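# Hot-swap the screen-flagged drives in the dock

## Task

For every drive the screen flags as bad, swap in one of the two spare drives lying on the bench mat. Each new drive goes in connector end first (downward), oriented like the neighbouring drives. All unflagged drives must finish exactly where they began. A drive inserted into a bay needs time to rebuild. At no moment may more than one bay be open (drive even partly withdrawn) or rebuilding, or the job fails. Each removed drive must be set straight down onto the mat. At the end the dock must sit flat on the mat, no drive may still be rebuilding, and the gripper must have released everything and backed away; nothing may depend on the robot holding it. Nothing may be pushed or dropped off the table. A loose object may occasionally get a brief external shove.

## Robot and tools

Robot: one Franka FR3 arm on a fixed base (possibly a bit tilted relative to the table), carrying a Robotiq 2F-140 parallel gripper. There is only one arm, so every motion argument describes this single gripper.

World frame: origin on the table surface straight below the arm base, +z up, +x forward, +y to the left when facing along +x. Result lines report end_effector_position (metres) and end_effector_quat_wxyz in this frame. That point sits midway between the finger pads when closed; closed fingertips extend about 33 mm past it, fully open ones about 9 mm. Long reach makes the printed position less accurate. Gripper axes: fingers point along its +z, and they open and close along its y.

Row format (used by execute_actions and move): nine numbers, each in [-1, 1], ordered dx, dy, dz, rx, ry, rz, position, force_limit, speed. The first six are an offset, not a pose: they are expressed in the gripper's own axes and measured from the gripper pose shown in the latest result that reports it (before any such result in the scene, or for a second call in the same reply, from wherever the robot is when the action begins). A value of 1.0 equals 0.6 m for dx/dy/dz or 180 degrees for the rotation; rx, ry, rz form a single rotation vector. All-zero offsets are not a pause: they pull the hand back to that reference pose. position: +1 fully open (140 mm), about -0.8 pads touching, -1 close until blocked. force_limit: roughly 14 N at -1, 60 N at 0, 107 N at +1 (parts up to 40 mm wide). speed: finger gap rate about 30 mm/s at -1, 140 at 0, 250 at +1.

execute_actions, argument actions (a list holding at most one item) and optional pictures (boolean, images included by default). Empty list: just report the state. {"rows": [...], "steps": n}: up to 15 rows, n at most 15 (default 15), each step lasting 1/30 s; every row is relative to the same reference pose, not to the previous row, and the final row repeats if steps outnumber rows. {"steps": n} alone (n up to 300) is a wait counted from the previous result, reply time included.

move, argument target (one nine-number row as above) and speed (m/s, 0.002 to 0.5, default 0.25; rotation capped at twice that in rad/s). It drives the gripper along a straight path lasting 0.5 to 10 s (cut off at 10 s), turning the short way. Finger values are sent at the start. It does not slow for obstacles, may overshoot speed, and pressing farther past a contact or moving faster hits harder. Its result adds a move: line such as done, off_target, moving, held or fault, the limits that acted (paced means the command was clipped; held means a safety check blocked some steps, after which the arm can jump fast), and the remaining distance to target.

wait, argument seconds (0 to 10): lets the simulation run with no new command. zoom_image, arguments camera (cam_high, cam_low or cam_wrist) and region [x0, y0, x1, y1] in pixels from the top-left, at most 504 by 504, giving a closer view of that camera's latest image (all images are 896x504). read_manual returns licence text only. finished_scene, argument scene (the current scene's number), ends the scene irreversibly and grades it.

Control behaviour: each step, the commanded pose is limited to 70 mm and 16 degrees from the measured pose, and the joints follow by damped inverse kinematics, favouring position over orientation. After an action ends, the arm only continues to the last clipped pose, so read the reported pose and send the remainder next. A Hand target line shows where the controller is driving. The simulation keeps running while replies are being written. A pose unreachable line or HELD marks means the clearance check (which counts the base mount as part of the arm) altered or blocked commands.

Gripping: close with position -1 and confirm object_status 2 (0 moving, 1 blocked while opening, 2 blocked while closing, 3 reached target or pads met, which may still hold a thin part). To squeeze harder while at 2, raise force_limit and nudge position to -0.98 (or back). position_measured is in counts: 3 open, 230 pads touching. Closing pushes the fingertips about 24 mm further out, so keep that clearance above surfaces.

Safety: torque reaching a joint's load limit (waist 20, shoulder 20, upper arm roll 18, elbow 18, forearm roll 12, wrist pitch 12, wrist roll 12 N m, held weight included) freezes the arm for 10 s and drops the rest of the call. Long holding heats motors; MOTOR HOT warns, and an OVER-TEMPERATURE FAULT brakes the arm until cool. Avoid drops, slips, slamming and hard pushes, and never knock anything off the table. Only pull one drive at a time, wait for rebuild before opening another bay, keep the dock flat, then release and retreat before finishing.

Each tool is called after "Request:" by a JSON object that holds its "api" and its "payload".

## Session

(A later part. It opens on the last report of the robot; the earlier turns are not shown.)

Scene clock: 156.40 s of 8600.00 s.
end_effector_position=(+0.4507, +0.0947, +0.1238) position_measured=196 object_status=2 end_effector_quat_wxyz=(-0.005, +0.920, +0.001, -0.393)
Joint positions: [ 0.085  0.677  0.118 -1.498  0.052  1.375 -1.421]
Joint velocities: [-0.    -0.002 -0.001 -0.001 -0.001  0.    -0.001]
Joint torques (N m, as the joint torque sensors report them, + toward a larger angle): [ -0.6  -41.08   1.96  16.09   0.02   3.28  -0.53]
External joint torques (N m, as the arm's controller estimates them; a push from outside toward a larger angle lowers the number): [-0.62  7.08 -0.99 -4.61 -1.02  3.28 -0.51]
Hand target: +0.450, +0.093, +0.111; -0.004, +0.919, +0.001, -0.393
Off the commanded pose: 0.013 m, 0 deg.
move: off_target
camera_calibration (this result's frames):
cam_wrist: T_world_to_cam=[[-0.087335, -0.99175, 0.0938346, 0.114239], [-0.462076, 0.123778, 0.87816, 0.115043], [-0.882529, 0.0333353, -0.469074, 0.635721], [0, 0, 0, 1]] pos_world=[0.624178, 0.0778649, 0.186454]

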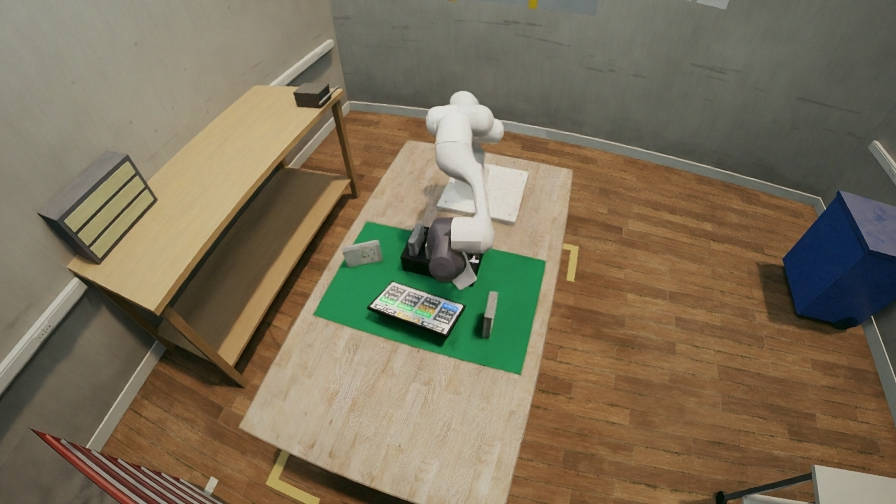

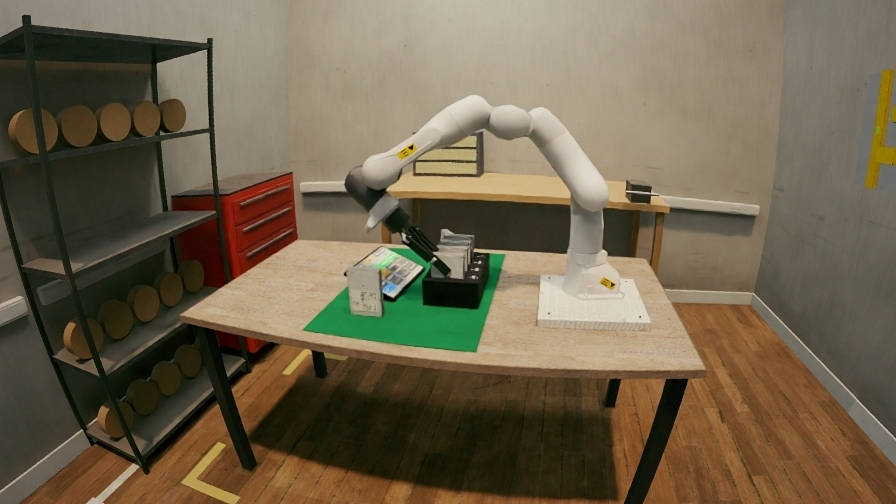

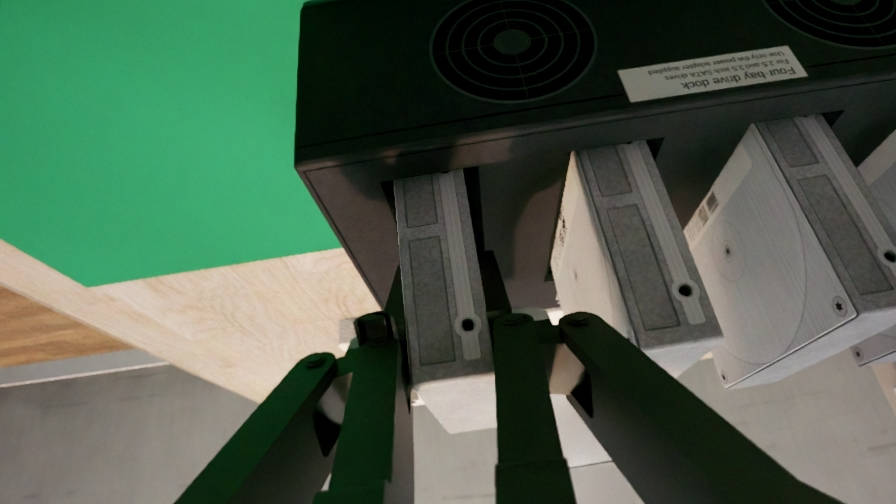

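Request:
{"api": "move", "payload": {"target": [0,0,0,0,0,0,-1,0.8,-0.6], "speed": 0.02}}

Request:
{"api": "move", "payload": {"target": [0,0,0,0,0,0,-0.27,0,0]}}

Request:
{"api": "move", "payload": {"target": [-0.12,0,-0.115,0,0,0,-0.27,0,0], "speed": 0.1}}

Request:
{"api": "move", "payload": {"target": [-0.117,0.11,0.122,0,0.257,0,-1,0,0]}}

Scene clock: 161.63 s of 8600.00 s.
end_effector_position=(+0.4506, +0.0946, +0.1242) position_measured=196 object_status=2 end_effector_quat_wxyz=(-0.005, +0.920, +0.001, -0.393)
Joint positions: [ 0.085  0.677  0.118 -1.498  0.052  1.375 -1.421]
Joint velocities: [-0.001  0.001 -0.002 -0.001  0.     0.    -0.   ]
Joint torques (N m, as the joint torque sensors report them, + toward a larger angle): [ -1.31 -50.45   3.9   18.95   0.85   0.1   -0.16]
External joint torques (N m, as the arm's controller estimates them; a push from outside toward a larger angle lowers the number): [-1.28 -2.33  0.99 -1.78 -0.18  0.09 -0.14]
Hand target: +0.451, +0.095, +0.124; -0.005, +0.920, +0.001, -0.393
Off the commanded pose: 0.000 m, 0 deg.
move: done
camera_calibration (this result's frames):
cam_wrist: T_world_to_cam=[[-0.0872454, -0.991753, 0.0938857, 0.114123], [-0.462018, 0.123779, 0.87819, 0.11467], [-0.882569, 0.0332412, -0.469007, 0.635839], [0, 0, 0, 1]] pos_world=[0.624108, 0.0778518, 0.186797]

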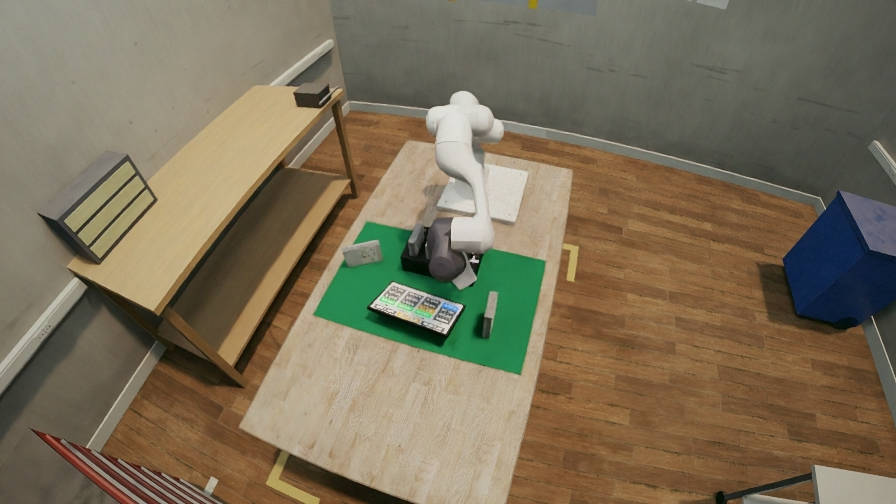

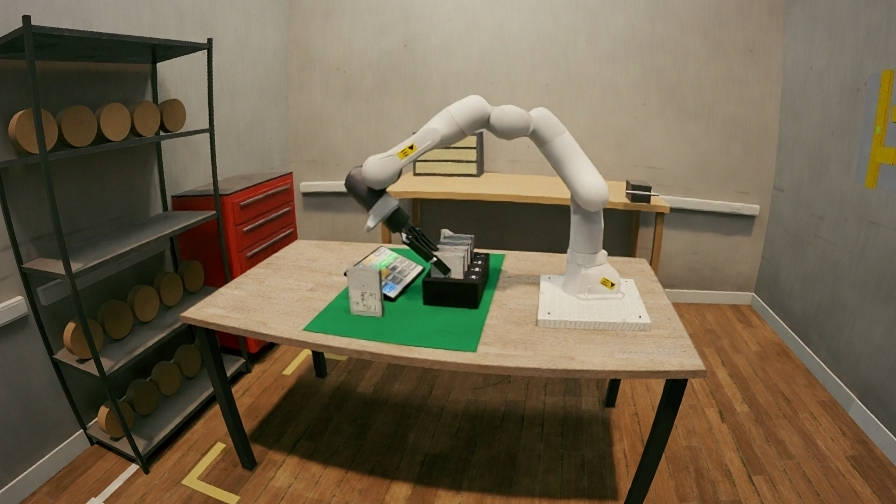

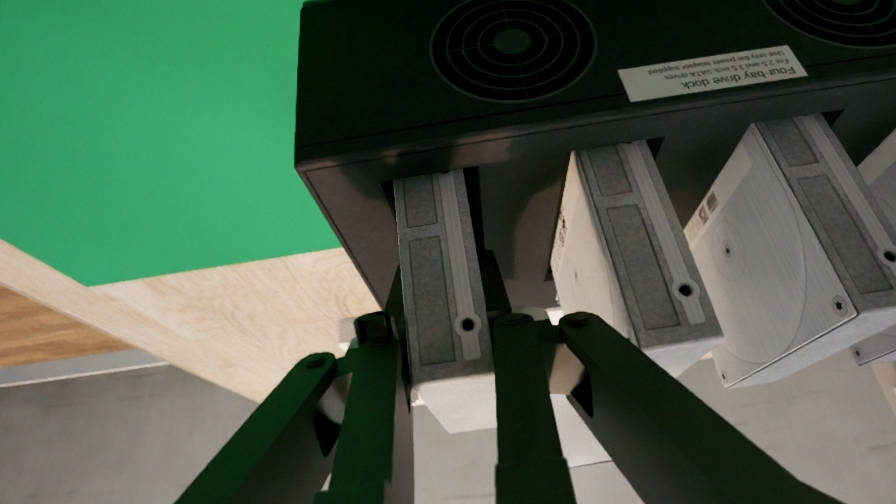

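Scene clock: 162.13 s of 8600.00 s.
end_effector_position=(+0.4505, +0.0946, +0.1241) position_measured=163 object_status=3 end_effector_quat_wxyz=(-0.005, +0.920, +0.001, -0.393)
Joint positions: [ 0.085  0.677  0.118 -1.498  0.052  1.375 -1.421]
Joint velocities: [-0.    -0.    -0.     0.001 -0.001 -0.001  0.001]
Joint torques (N m, as the joint torque sensors report them, + toward a larger angle): [ -0.21 -49.99   3.78  20.     0.9   -0.03  -0.32]
External joint torques (N m, as the arm's controller estimates them; a push from outside toward a larger angle lowers the number): [-0.28 -1.78  0.79 -0.77 -0.14 -0.04 -0.3 ]
Hand target: +0.451, +0.095, +0.124; -0.005, +0.920, +0.001, -0.393
Off the commanded pose: 0.000 m, 0 deg.
move: done
camera_calibration (this result's frames):
cam_wrist: T_world_to_cam=[[-0.0872297, -0.991752, 0.0939061, 0.114108], [-0.46193, 0.123787, 0.878236, 0.114627], [-0.882616, 0.0332302, -0.468918, 0.635805], [0, 0, 0, 1]] pos_world=[0.624075, 0.0778499, 0.186755]

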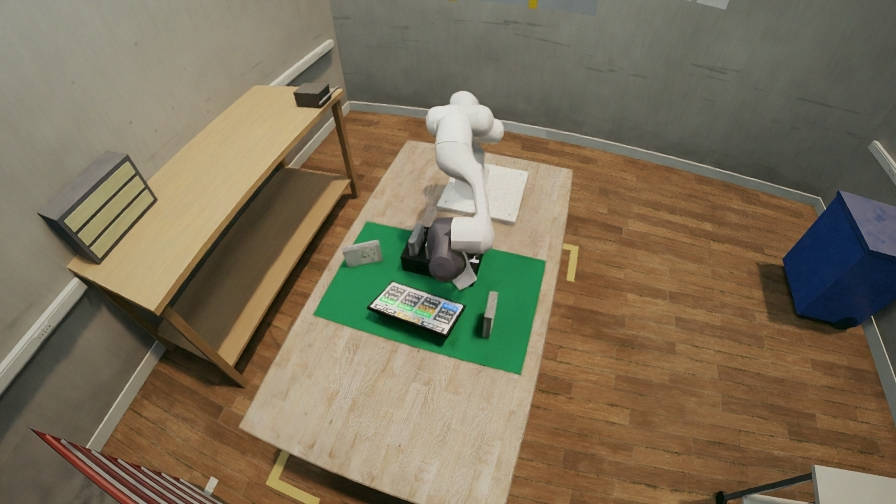

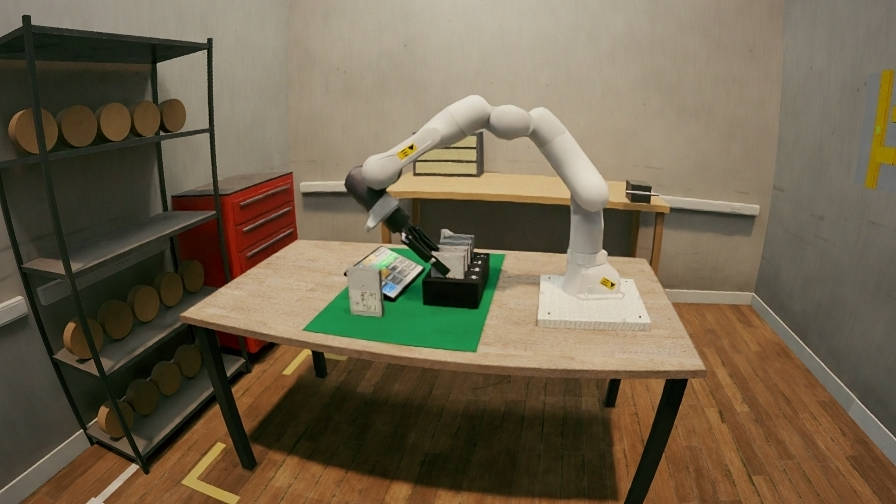

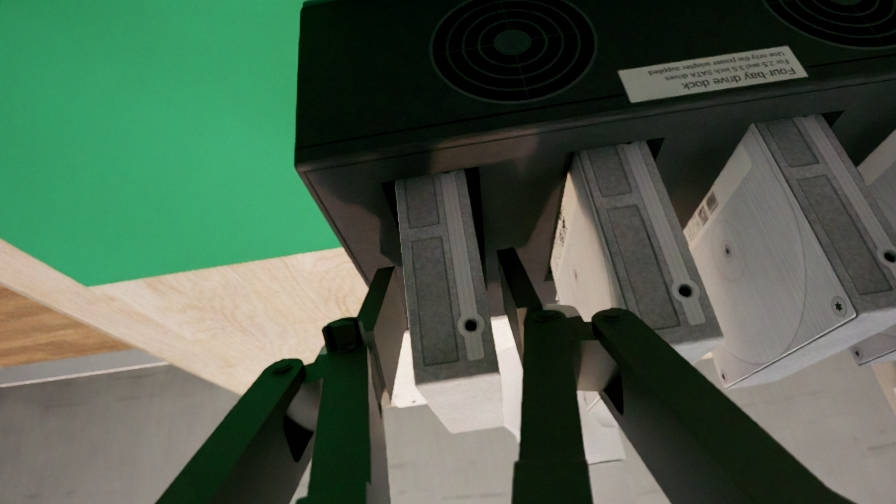

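Scene clock: 163.67 s of 8600.00 s.
end_effector_position=(+0.4530, +0.0940, +0.2232) position_measured=163 object_status=3 end_effector_quat_wxyz=(-0.006, +0.921, +0.005, -0.390)
Joint positions: [ 0.085  0.572  0.118 -1.406  0.066  1.185 -1.415]
Joint velocities: [ 0.001 -0.    -0.001 -0.002  0.001 -0.01   0.003]
Joint torques (N m, as the joint torque sensors report them, + toward a larger angle): [  0.45 -48.21   2.97  20.66   2.03  -0.58   0.1 ]
External joint torques (N m, as the arm's controller estimates them; a push from outside toward a larger angle lowers the number): [ 0.23 -1.61  0.3  -1.02  0.83 -0.61  0.12]
Hand target: +0.451, +0.096, +0.224; -0.006, +0.920, +0.003, -0.393
Off the commanded pose: 0.002 m, 1 deg.
move: done
camera_calibration (this result's frames):
cam_wrist: T_world_to_cam=[[-0.0822043, -0.992676, 0.088527, 0.103399], [-0.468503, 0.116892, 0.875694, 0.033052], [-0.879629, 0.0305106, -0.474681, 0.684606], [0, 0, 0, 1]] pos_world=[0.626184, 0.0778908, 0.286872]

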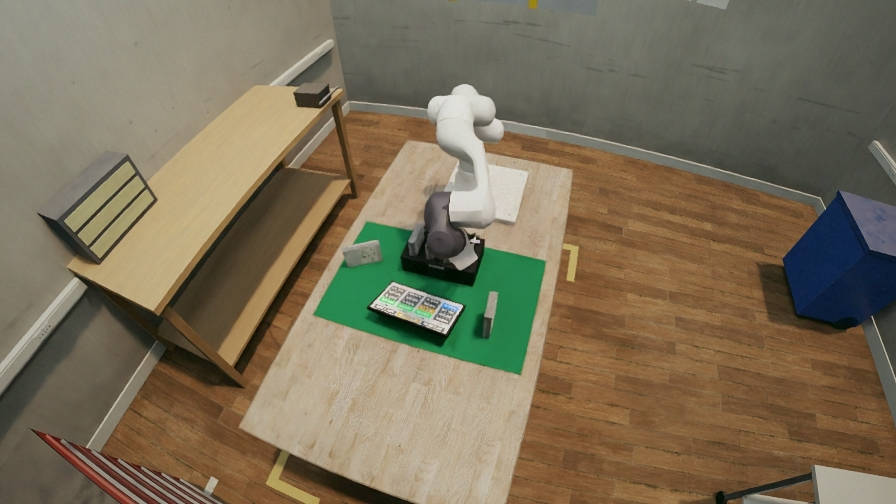

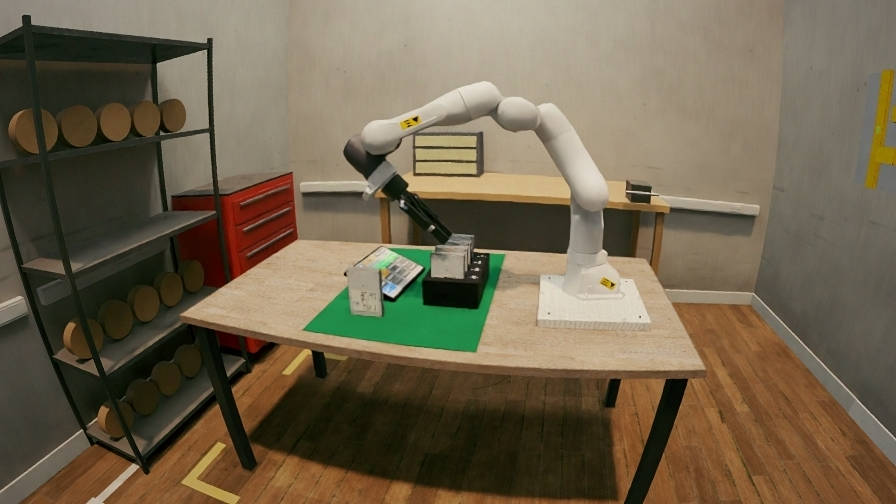

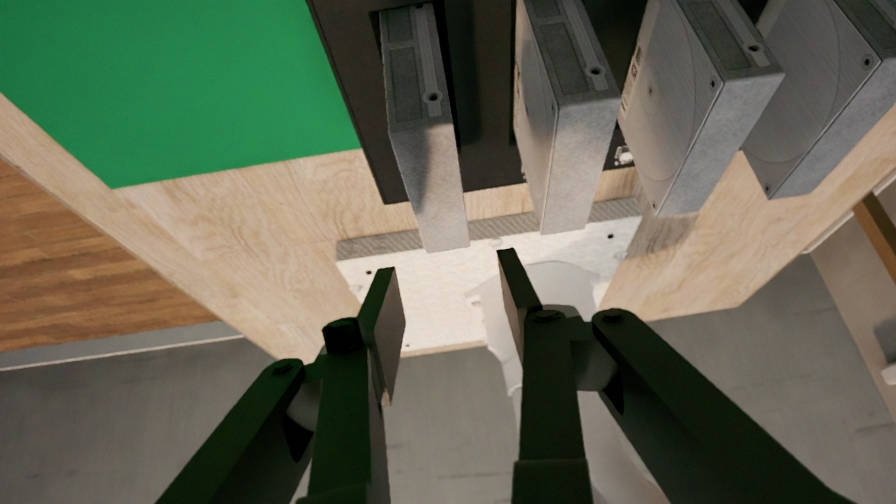

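Scene clock: 166.00 s of 8600.00 s.
end_effector_position=(+0.3508, +0.0279, +0.2249) position_measured=233 object_status=3 end_effector_quat_wxyz=(-0.007, +1.000, -0.001, +0.001)
Joint positions: [ 0.051 -0.6    0.061 -2.706  0.055  2.111 -1.539]
Joint velocities: [ 0.001 -0.001 -0.001 -0.002  0.     0.012 -0.011]
Joint torques (N m, as the joint torque sensors report them, + toward a larger angle): [  0.93 -12.04  -3.17  21.4    0.43   3.13  -0.65]
External joint torques (N m, as the arm's controller estimates them; a push from outside toward a larger angle lowers the number): [ 0.9  -1.35 -1.87 -2.27 -0.33  0.62 -0.65]
Hand target: +0.352, +0.028, +0.225; -0.008, +1.000, +0.004, +0.004
Off the commanded pose: 0.003 m, 0 deg.
move: done
camera_calibration (this result's frames):
cam_wrist: T_world_to_cam=[[-0.136332, -0.990651, -0.00489241, 0.0691444], [-0.953405, 0.129861, 0.272313, 0.296856], [-0.269132, 0.0417893, -0.962196, 0.492718], [0, 0, 0, 1]] pos_world=[0.425057, 0.00935753, 0.393592]

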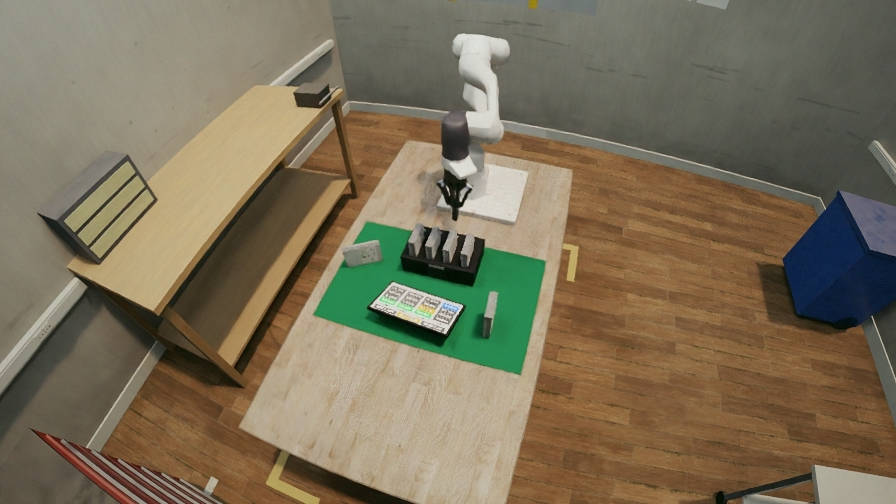

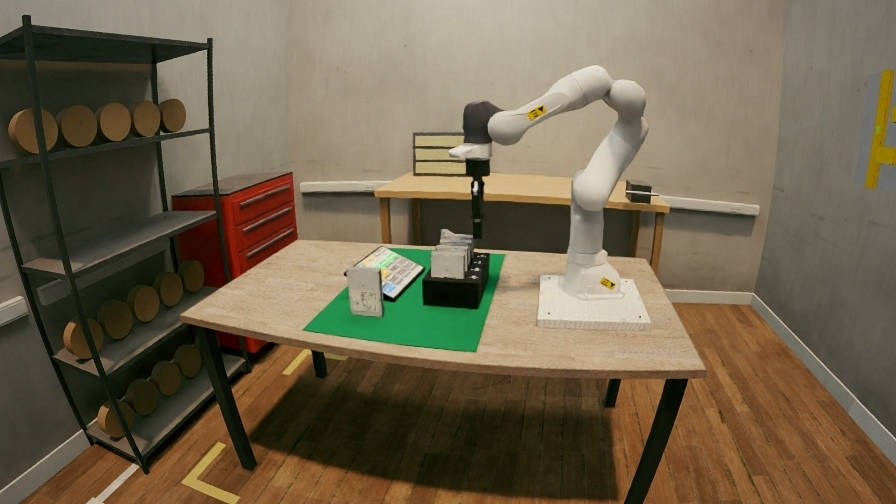

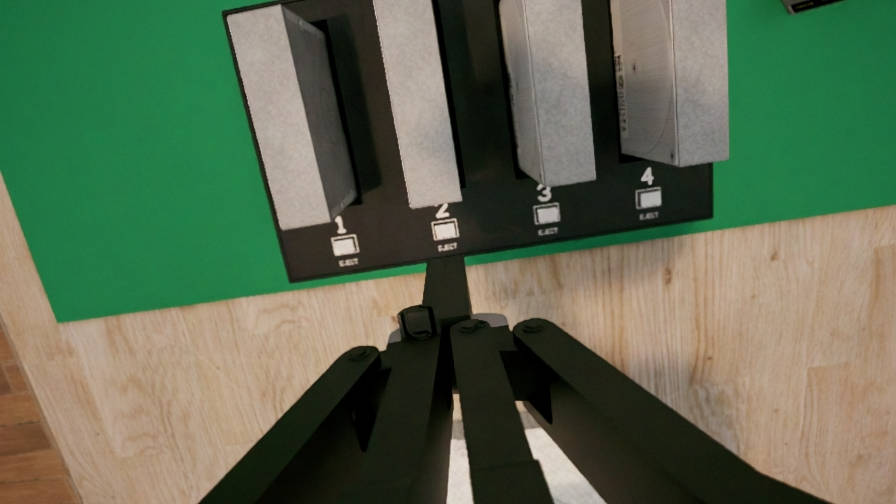

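Request:
{"api": "move", "payload": {"target": [0.3,0.613,0,-0.004,0,0.317,0,0,0]}}

Request:
{"api": "move", "payload": {"target": [0,0,0.1,0,-0.14,0,0,0,0]}}

Scene clock: 181.93 s of 8600.00 s.
end_effector_position=(+0.5295, -0.3463, +0.2261) position_measured=129 object_status=3 end_effector_quat_wxyz=(+0.005, +0.882, -0.472, +0.006)
Joint positions: [-0.367  0.261 -0.18  -1.786  0.042  2.057 -1.193]
Joint velocities: [-0.001  0.    -0.001  0.001  0.001 -0.008  0.028]
Joint torques (N m, as the joint torque sensors report them, + toward a larger angle): [ -0.47 -41.24  -1.36  23.33   1.58   2.14   0.19]
External joint torques (N m, as the arm's controller estimates them; a push from outside toward a larger angle lowers the number): [-0.37 -1.05 -0.03 -0.68  0.83 -0.41  0.19]
Hand target: +0.529, -0.345, +0.225; +0.003, +0.878, -0.479, +0.003
Off the commanded pose: 0.009 m, 1 deg.
move: off_target
camera_calibration (this result's frames):
cam_wrist: T_world_to_cam=[[-0.898691, -0.438448, 0.0108708, 0.314191], [-0.42109, 0.869512, 0.258133, 0.49301], [-0.12263, 0.227404, -0.966048, 0.545213], [0, 0, 0, 1]] pos_world=[0.556821, -0.414905, 0.396024]

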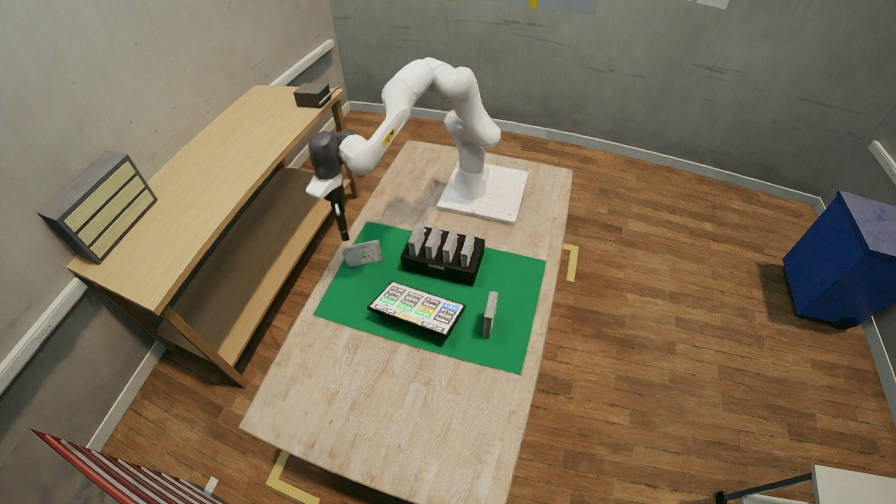

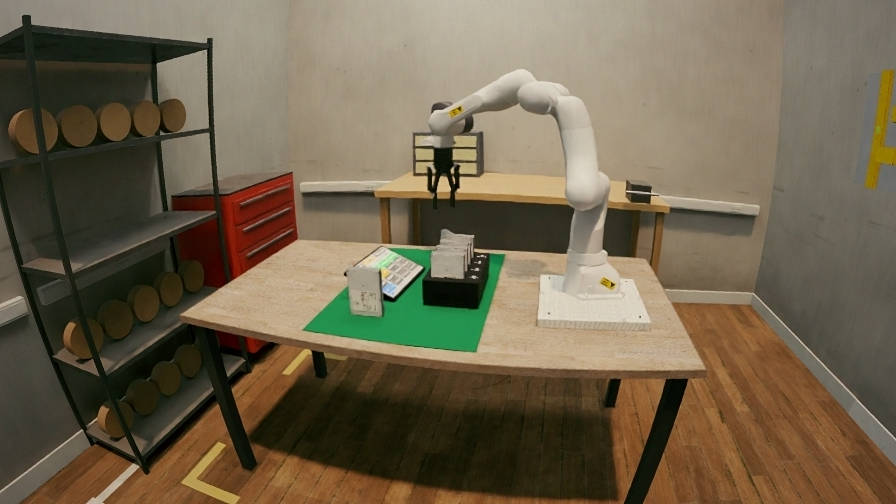

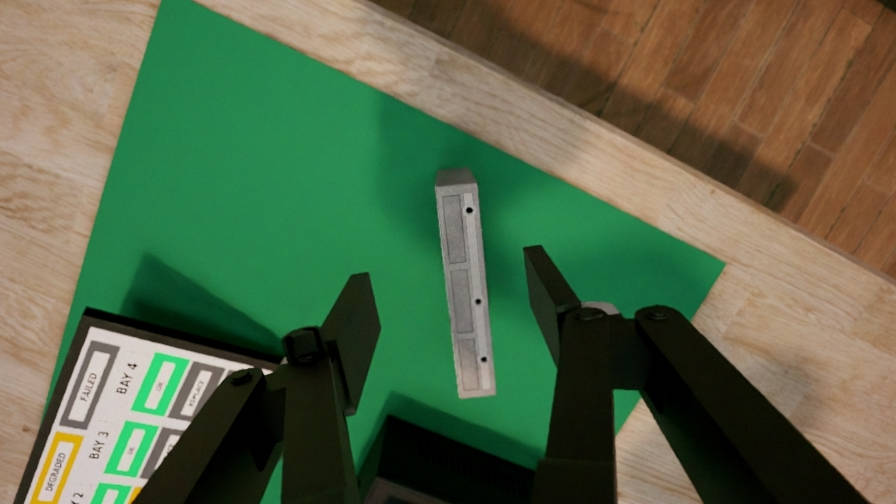

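Scene clock: 183.67 s of 8600.00 s.
end_effector_position=(+0.5313, -0.3480, +0.1655) position_measured=129 object_status=3 end_effector_quat_wxyz=(-0.096, +0.862, -0.463, -0.183)
Joint positions: [-0.541  0.79  -0.102 -1.08   0.194  1.469 -1.275]
Joint velocities: [-0.     0.002 -0.001 -0.001 -0.    -0.012 -0.001]
Joint torques (N m, as the joint torque sensors report them, + toward a larger angle): [ -1.47 -54.91   0.35  22.88   1.61   0.83  -0.65]
External joint torques (N m, as the arm's controller estimates them; a push from outside toward a larger angle lowers the number): [-1.6  -1.51  1.18 -0.44  0.49 -0.53 -0.64]
Hand target: +0.531, -0.346, +0.165; -0.099, +0.863, -0.460, -0.186
Off the commanded pose: 0.002 m, 1 deg.
move: done
camera_calibration (this result's frames):
cam_wrist: T_world_to_cam=[[-0.891121, -0.448625, 0.06811, 0.298704], [-0.308607, 0.709229, 0.633842, 0.333087], [-0.332663, 0.543811, -0.770458, 0.676574], [0, 0, 0, 1]] pos_world=[0.594045, -0.470157, 0.289803]

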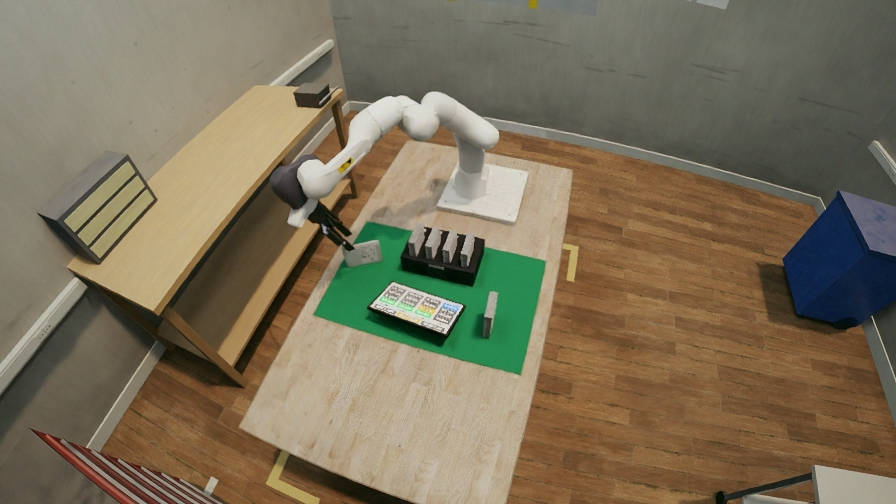

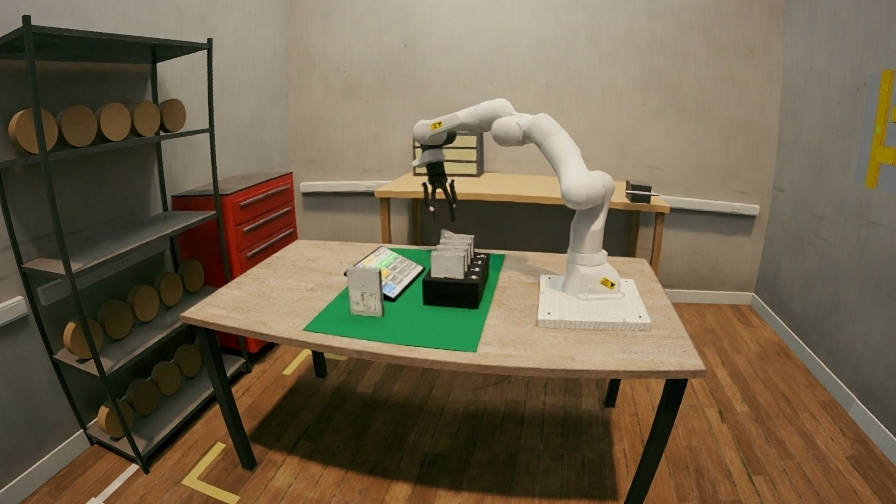

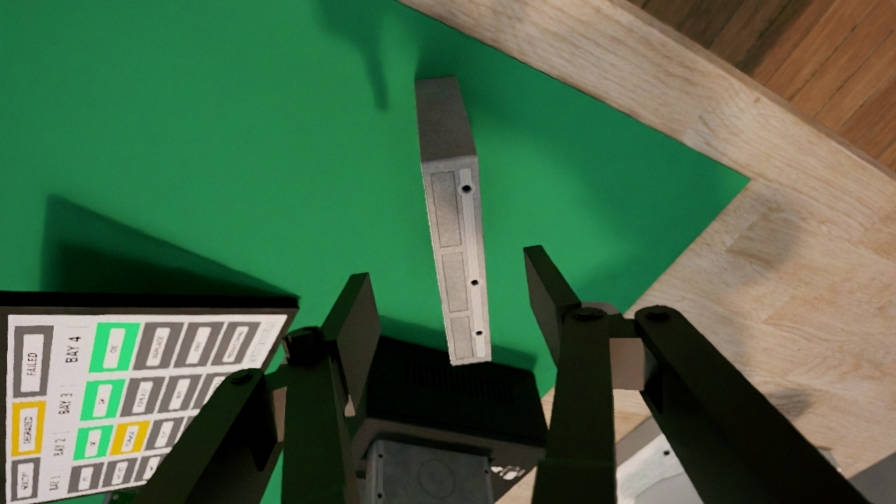

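Request:
{"api": "move", "payload": {"target": [0.012,0.016,0.027,0.004,0,0.012,0,0,0], "speed": 0.08}}

Request:
{"api": "move", "payload": {"target": [0.042,0,0.095,0,0,0,0,0,0], "speed": 0.08}}

Scene clock: 188.70 s of 8600.00 s.
end_effector_position=(+0.5220, -0.3519, +0.1478) position_measured=129 object_status=3 end_effector_quat_wxyz=(-0.097, +0.854, -0.476, -0.185)
Joint positions: [-0.549  0.778 -0.107 -1.146  0.199  1.519 -1.27 ]
Joint velocities: [ 0.    -0.003  0.001 -0.     0.     0.008  0.003]
Joint torques (N m, as the joint torque sensors report them, + toward a larger angle): [ -1.41 -56.44  -2.24  21.5    1.99   1.88   0.03]
External joint torques (N m, as the arm's controller estimates them; a push from outside toward a larger angle lowers the number): [-1.42 -3.29 -1.18 -1.79  0.91  0.52  0.04]
Hand target: +0.523, -0.354, +0.148; -0.097, +0.852, -0.481, -0.182
Off the commanded pose: 0.002 m, 1 deg.
move: done
camera_calibration (this result's frames):
cam_wrist: T_world_to_cam=[[-0.903322, -0.422694, 0.0730719, 0.304633], [-0.284131, 0.717204, 0.636308, 0.333934], [-0.321371, 0.554029, -0.767967, 0.659265], [0, 0, 0, 1]] pos_world=[0.581931, -0.475984, 0.271548]

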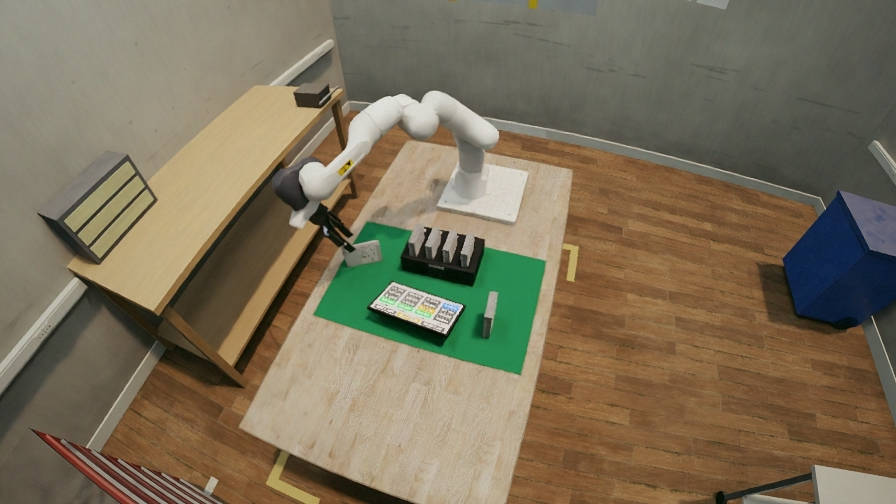

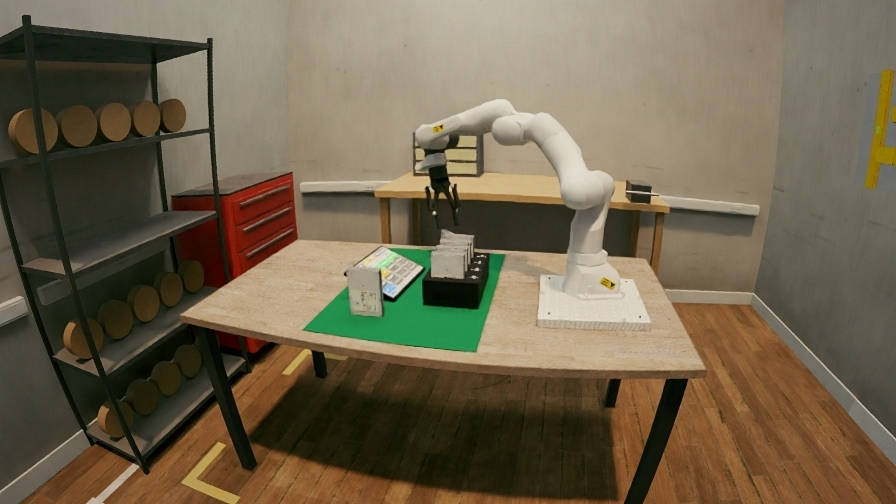

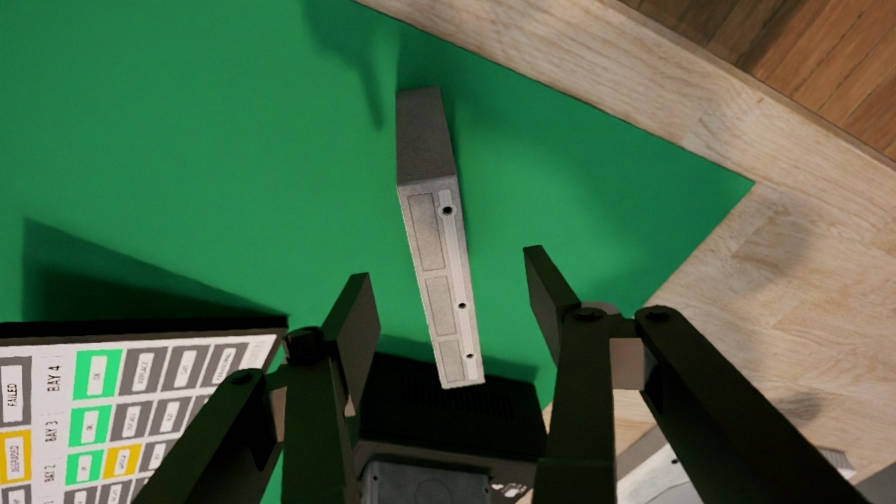

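Scene clock: 189.97 s of 8600.00 s.
end_effector_position=(+0.5178, -0.3525, +0.0853) position_measured=129 object_status=3 end_effector_quat_wxyz=(-0.095, +0.852, -0.479, -0.188)
Joint positions: [-0.549  0.833 -0.104 -1.213  0.199  1.633 -1.278]
Joint velocities: [ 0.     0.001  0.002 -0.001  0.001  0.011 -0.003]
Joint torques (N m, as the joint torque sensors report them, + toward a larger angle): [ -1.64 -56.59   0.68  21.91   1.53   1.86  -0.68]
External joint torques (N m, as the arm's controller estimates them; a push from outside toward a larger angle lowers the number): [-1.67 -3.04  1.84 -0.89  0.54  0.54 -0.67]
Hand target: +0.520, -0.353, +0.085; -0.097, +0.854, -0.476, -0.185
Off the commanded pose: 0.004 m, 1 deg.
move: off_target
camera_calibration (this result's frames):
cam_wrist: T_world_to_cam=[[-0.905519, -0.416143, 0.0828314, 0.30776], [-0.272587, 0.720144, 0.638036, 0.367868], [-0.325164, 0.555175, -0.765539, 0.61246], [0, 0, 0, 1]] pos_world=[0.578109, -0.476868, 0.208657]

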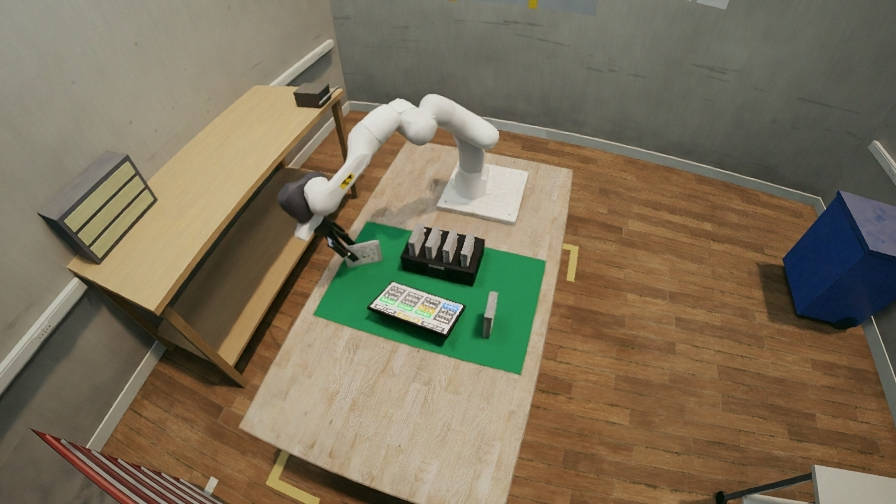

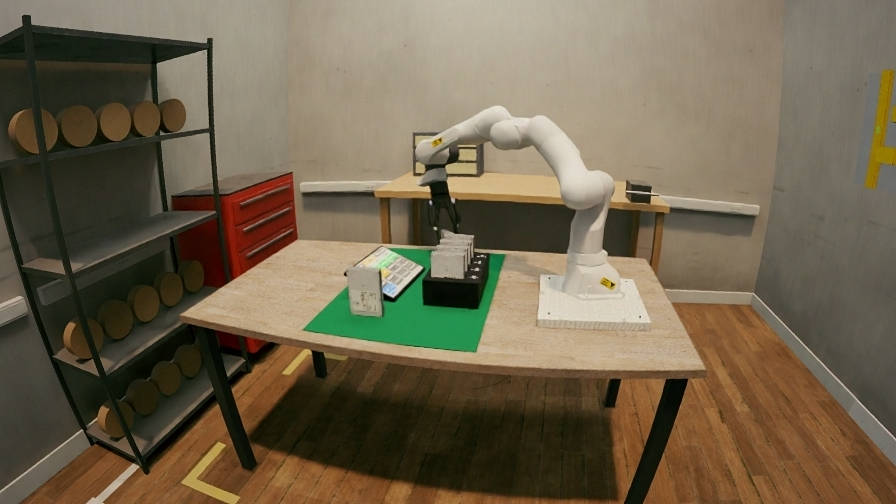

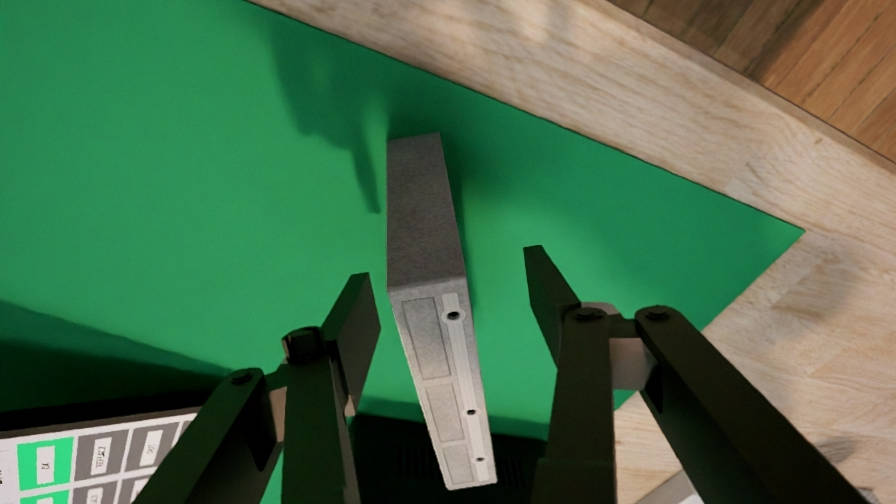

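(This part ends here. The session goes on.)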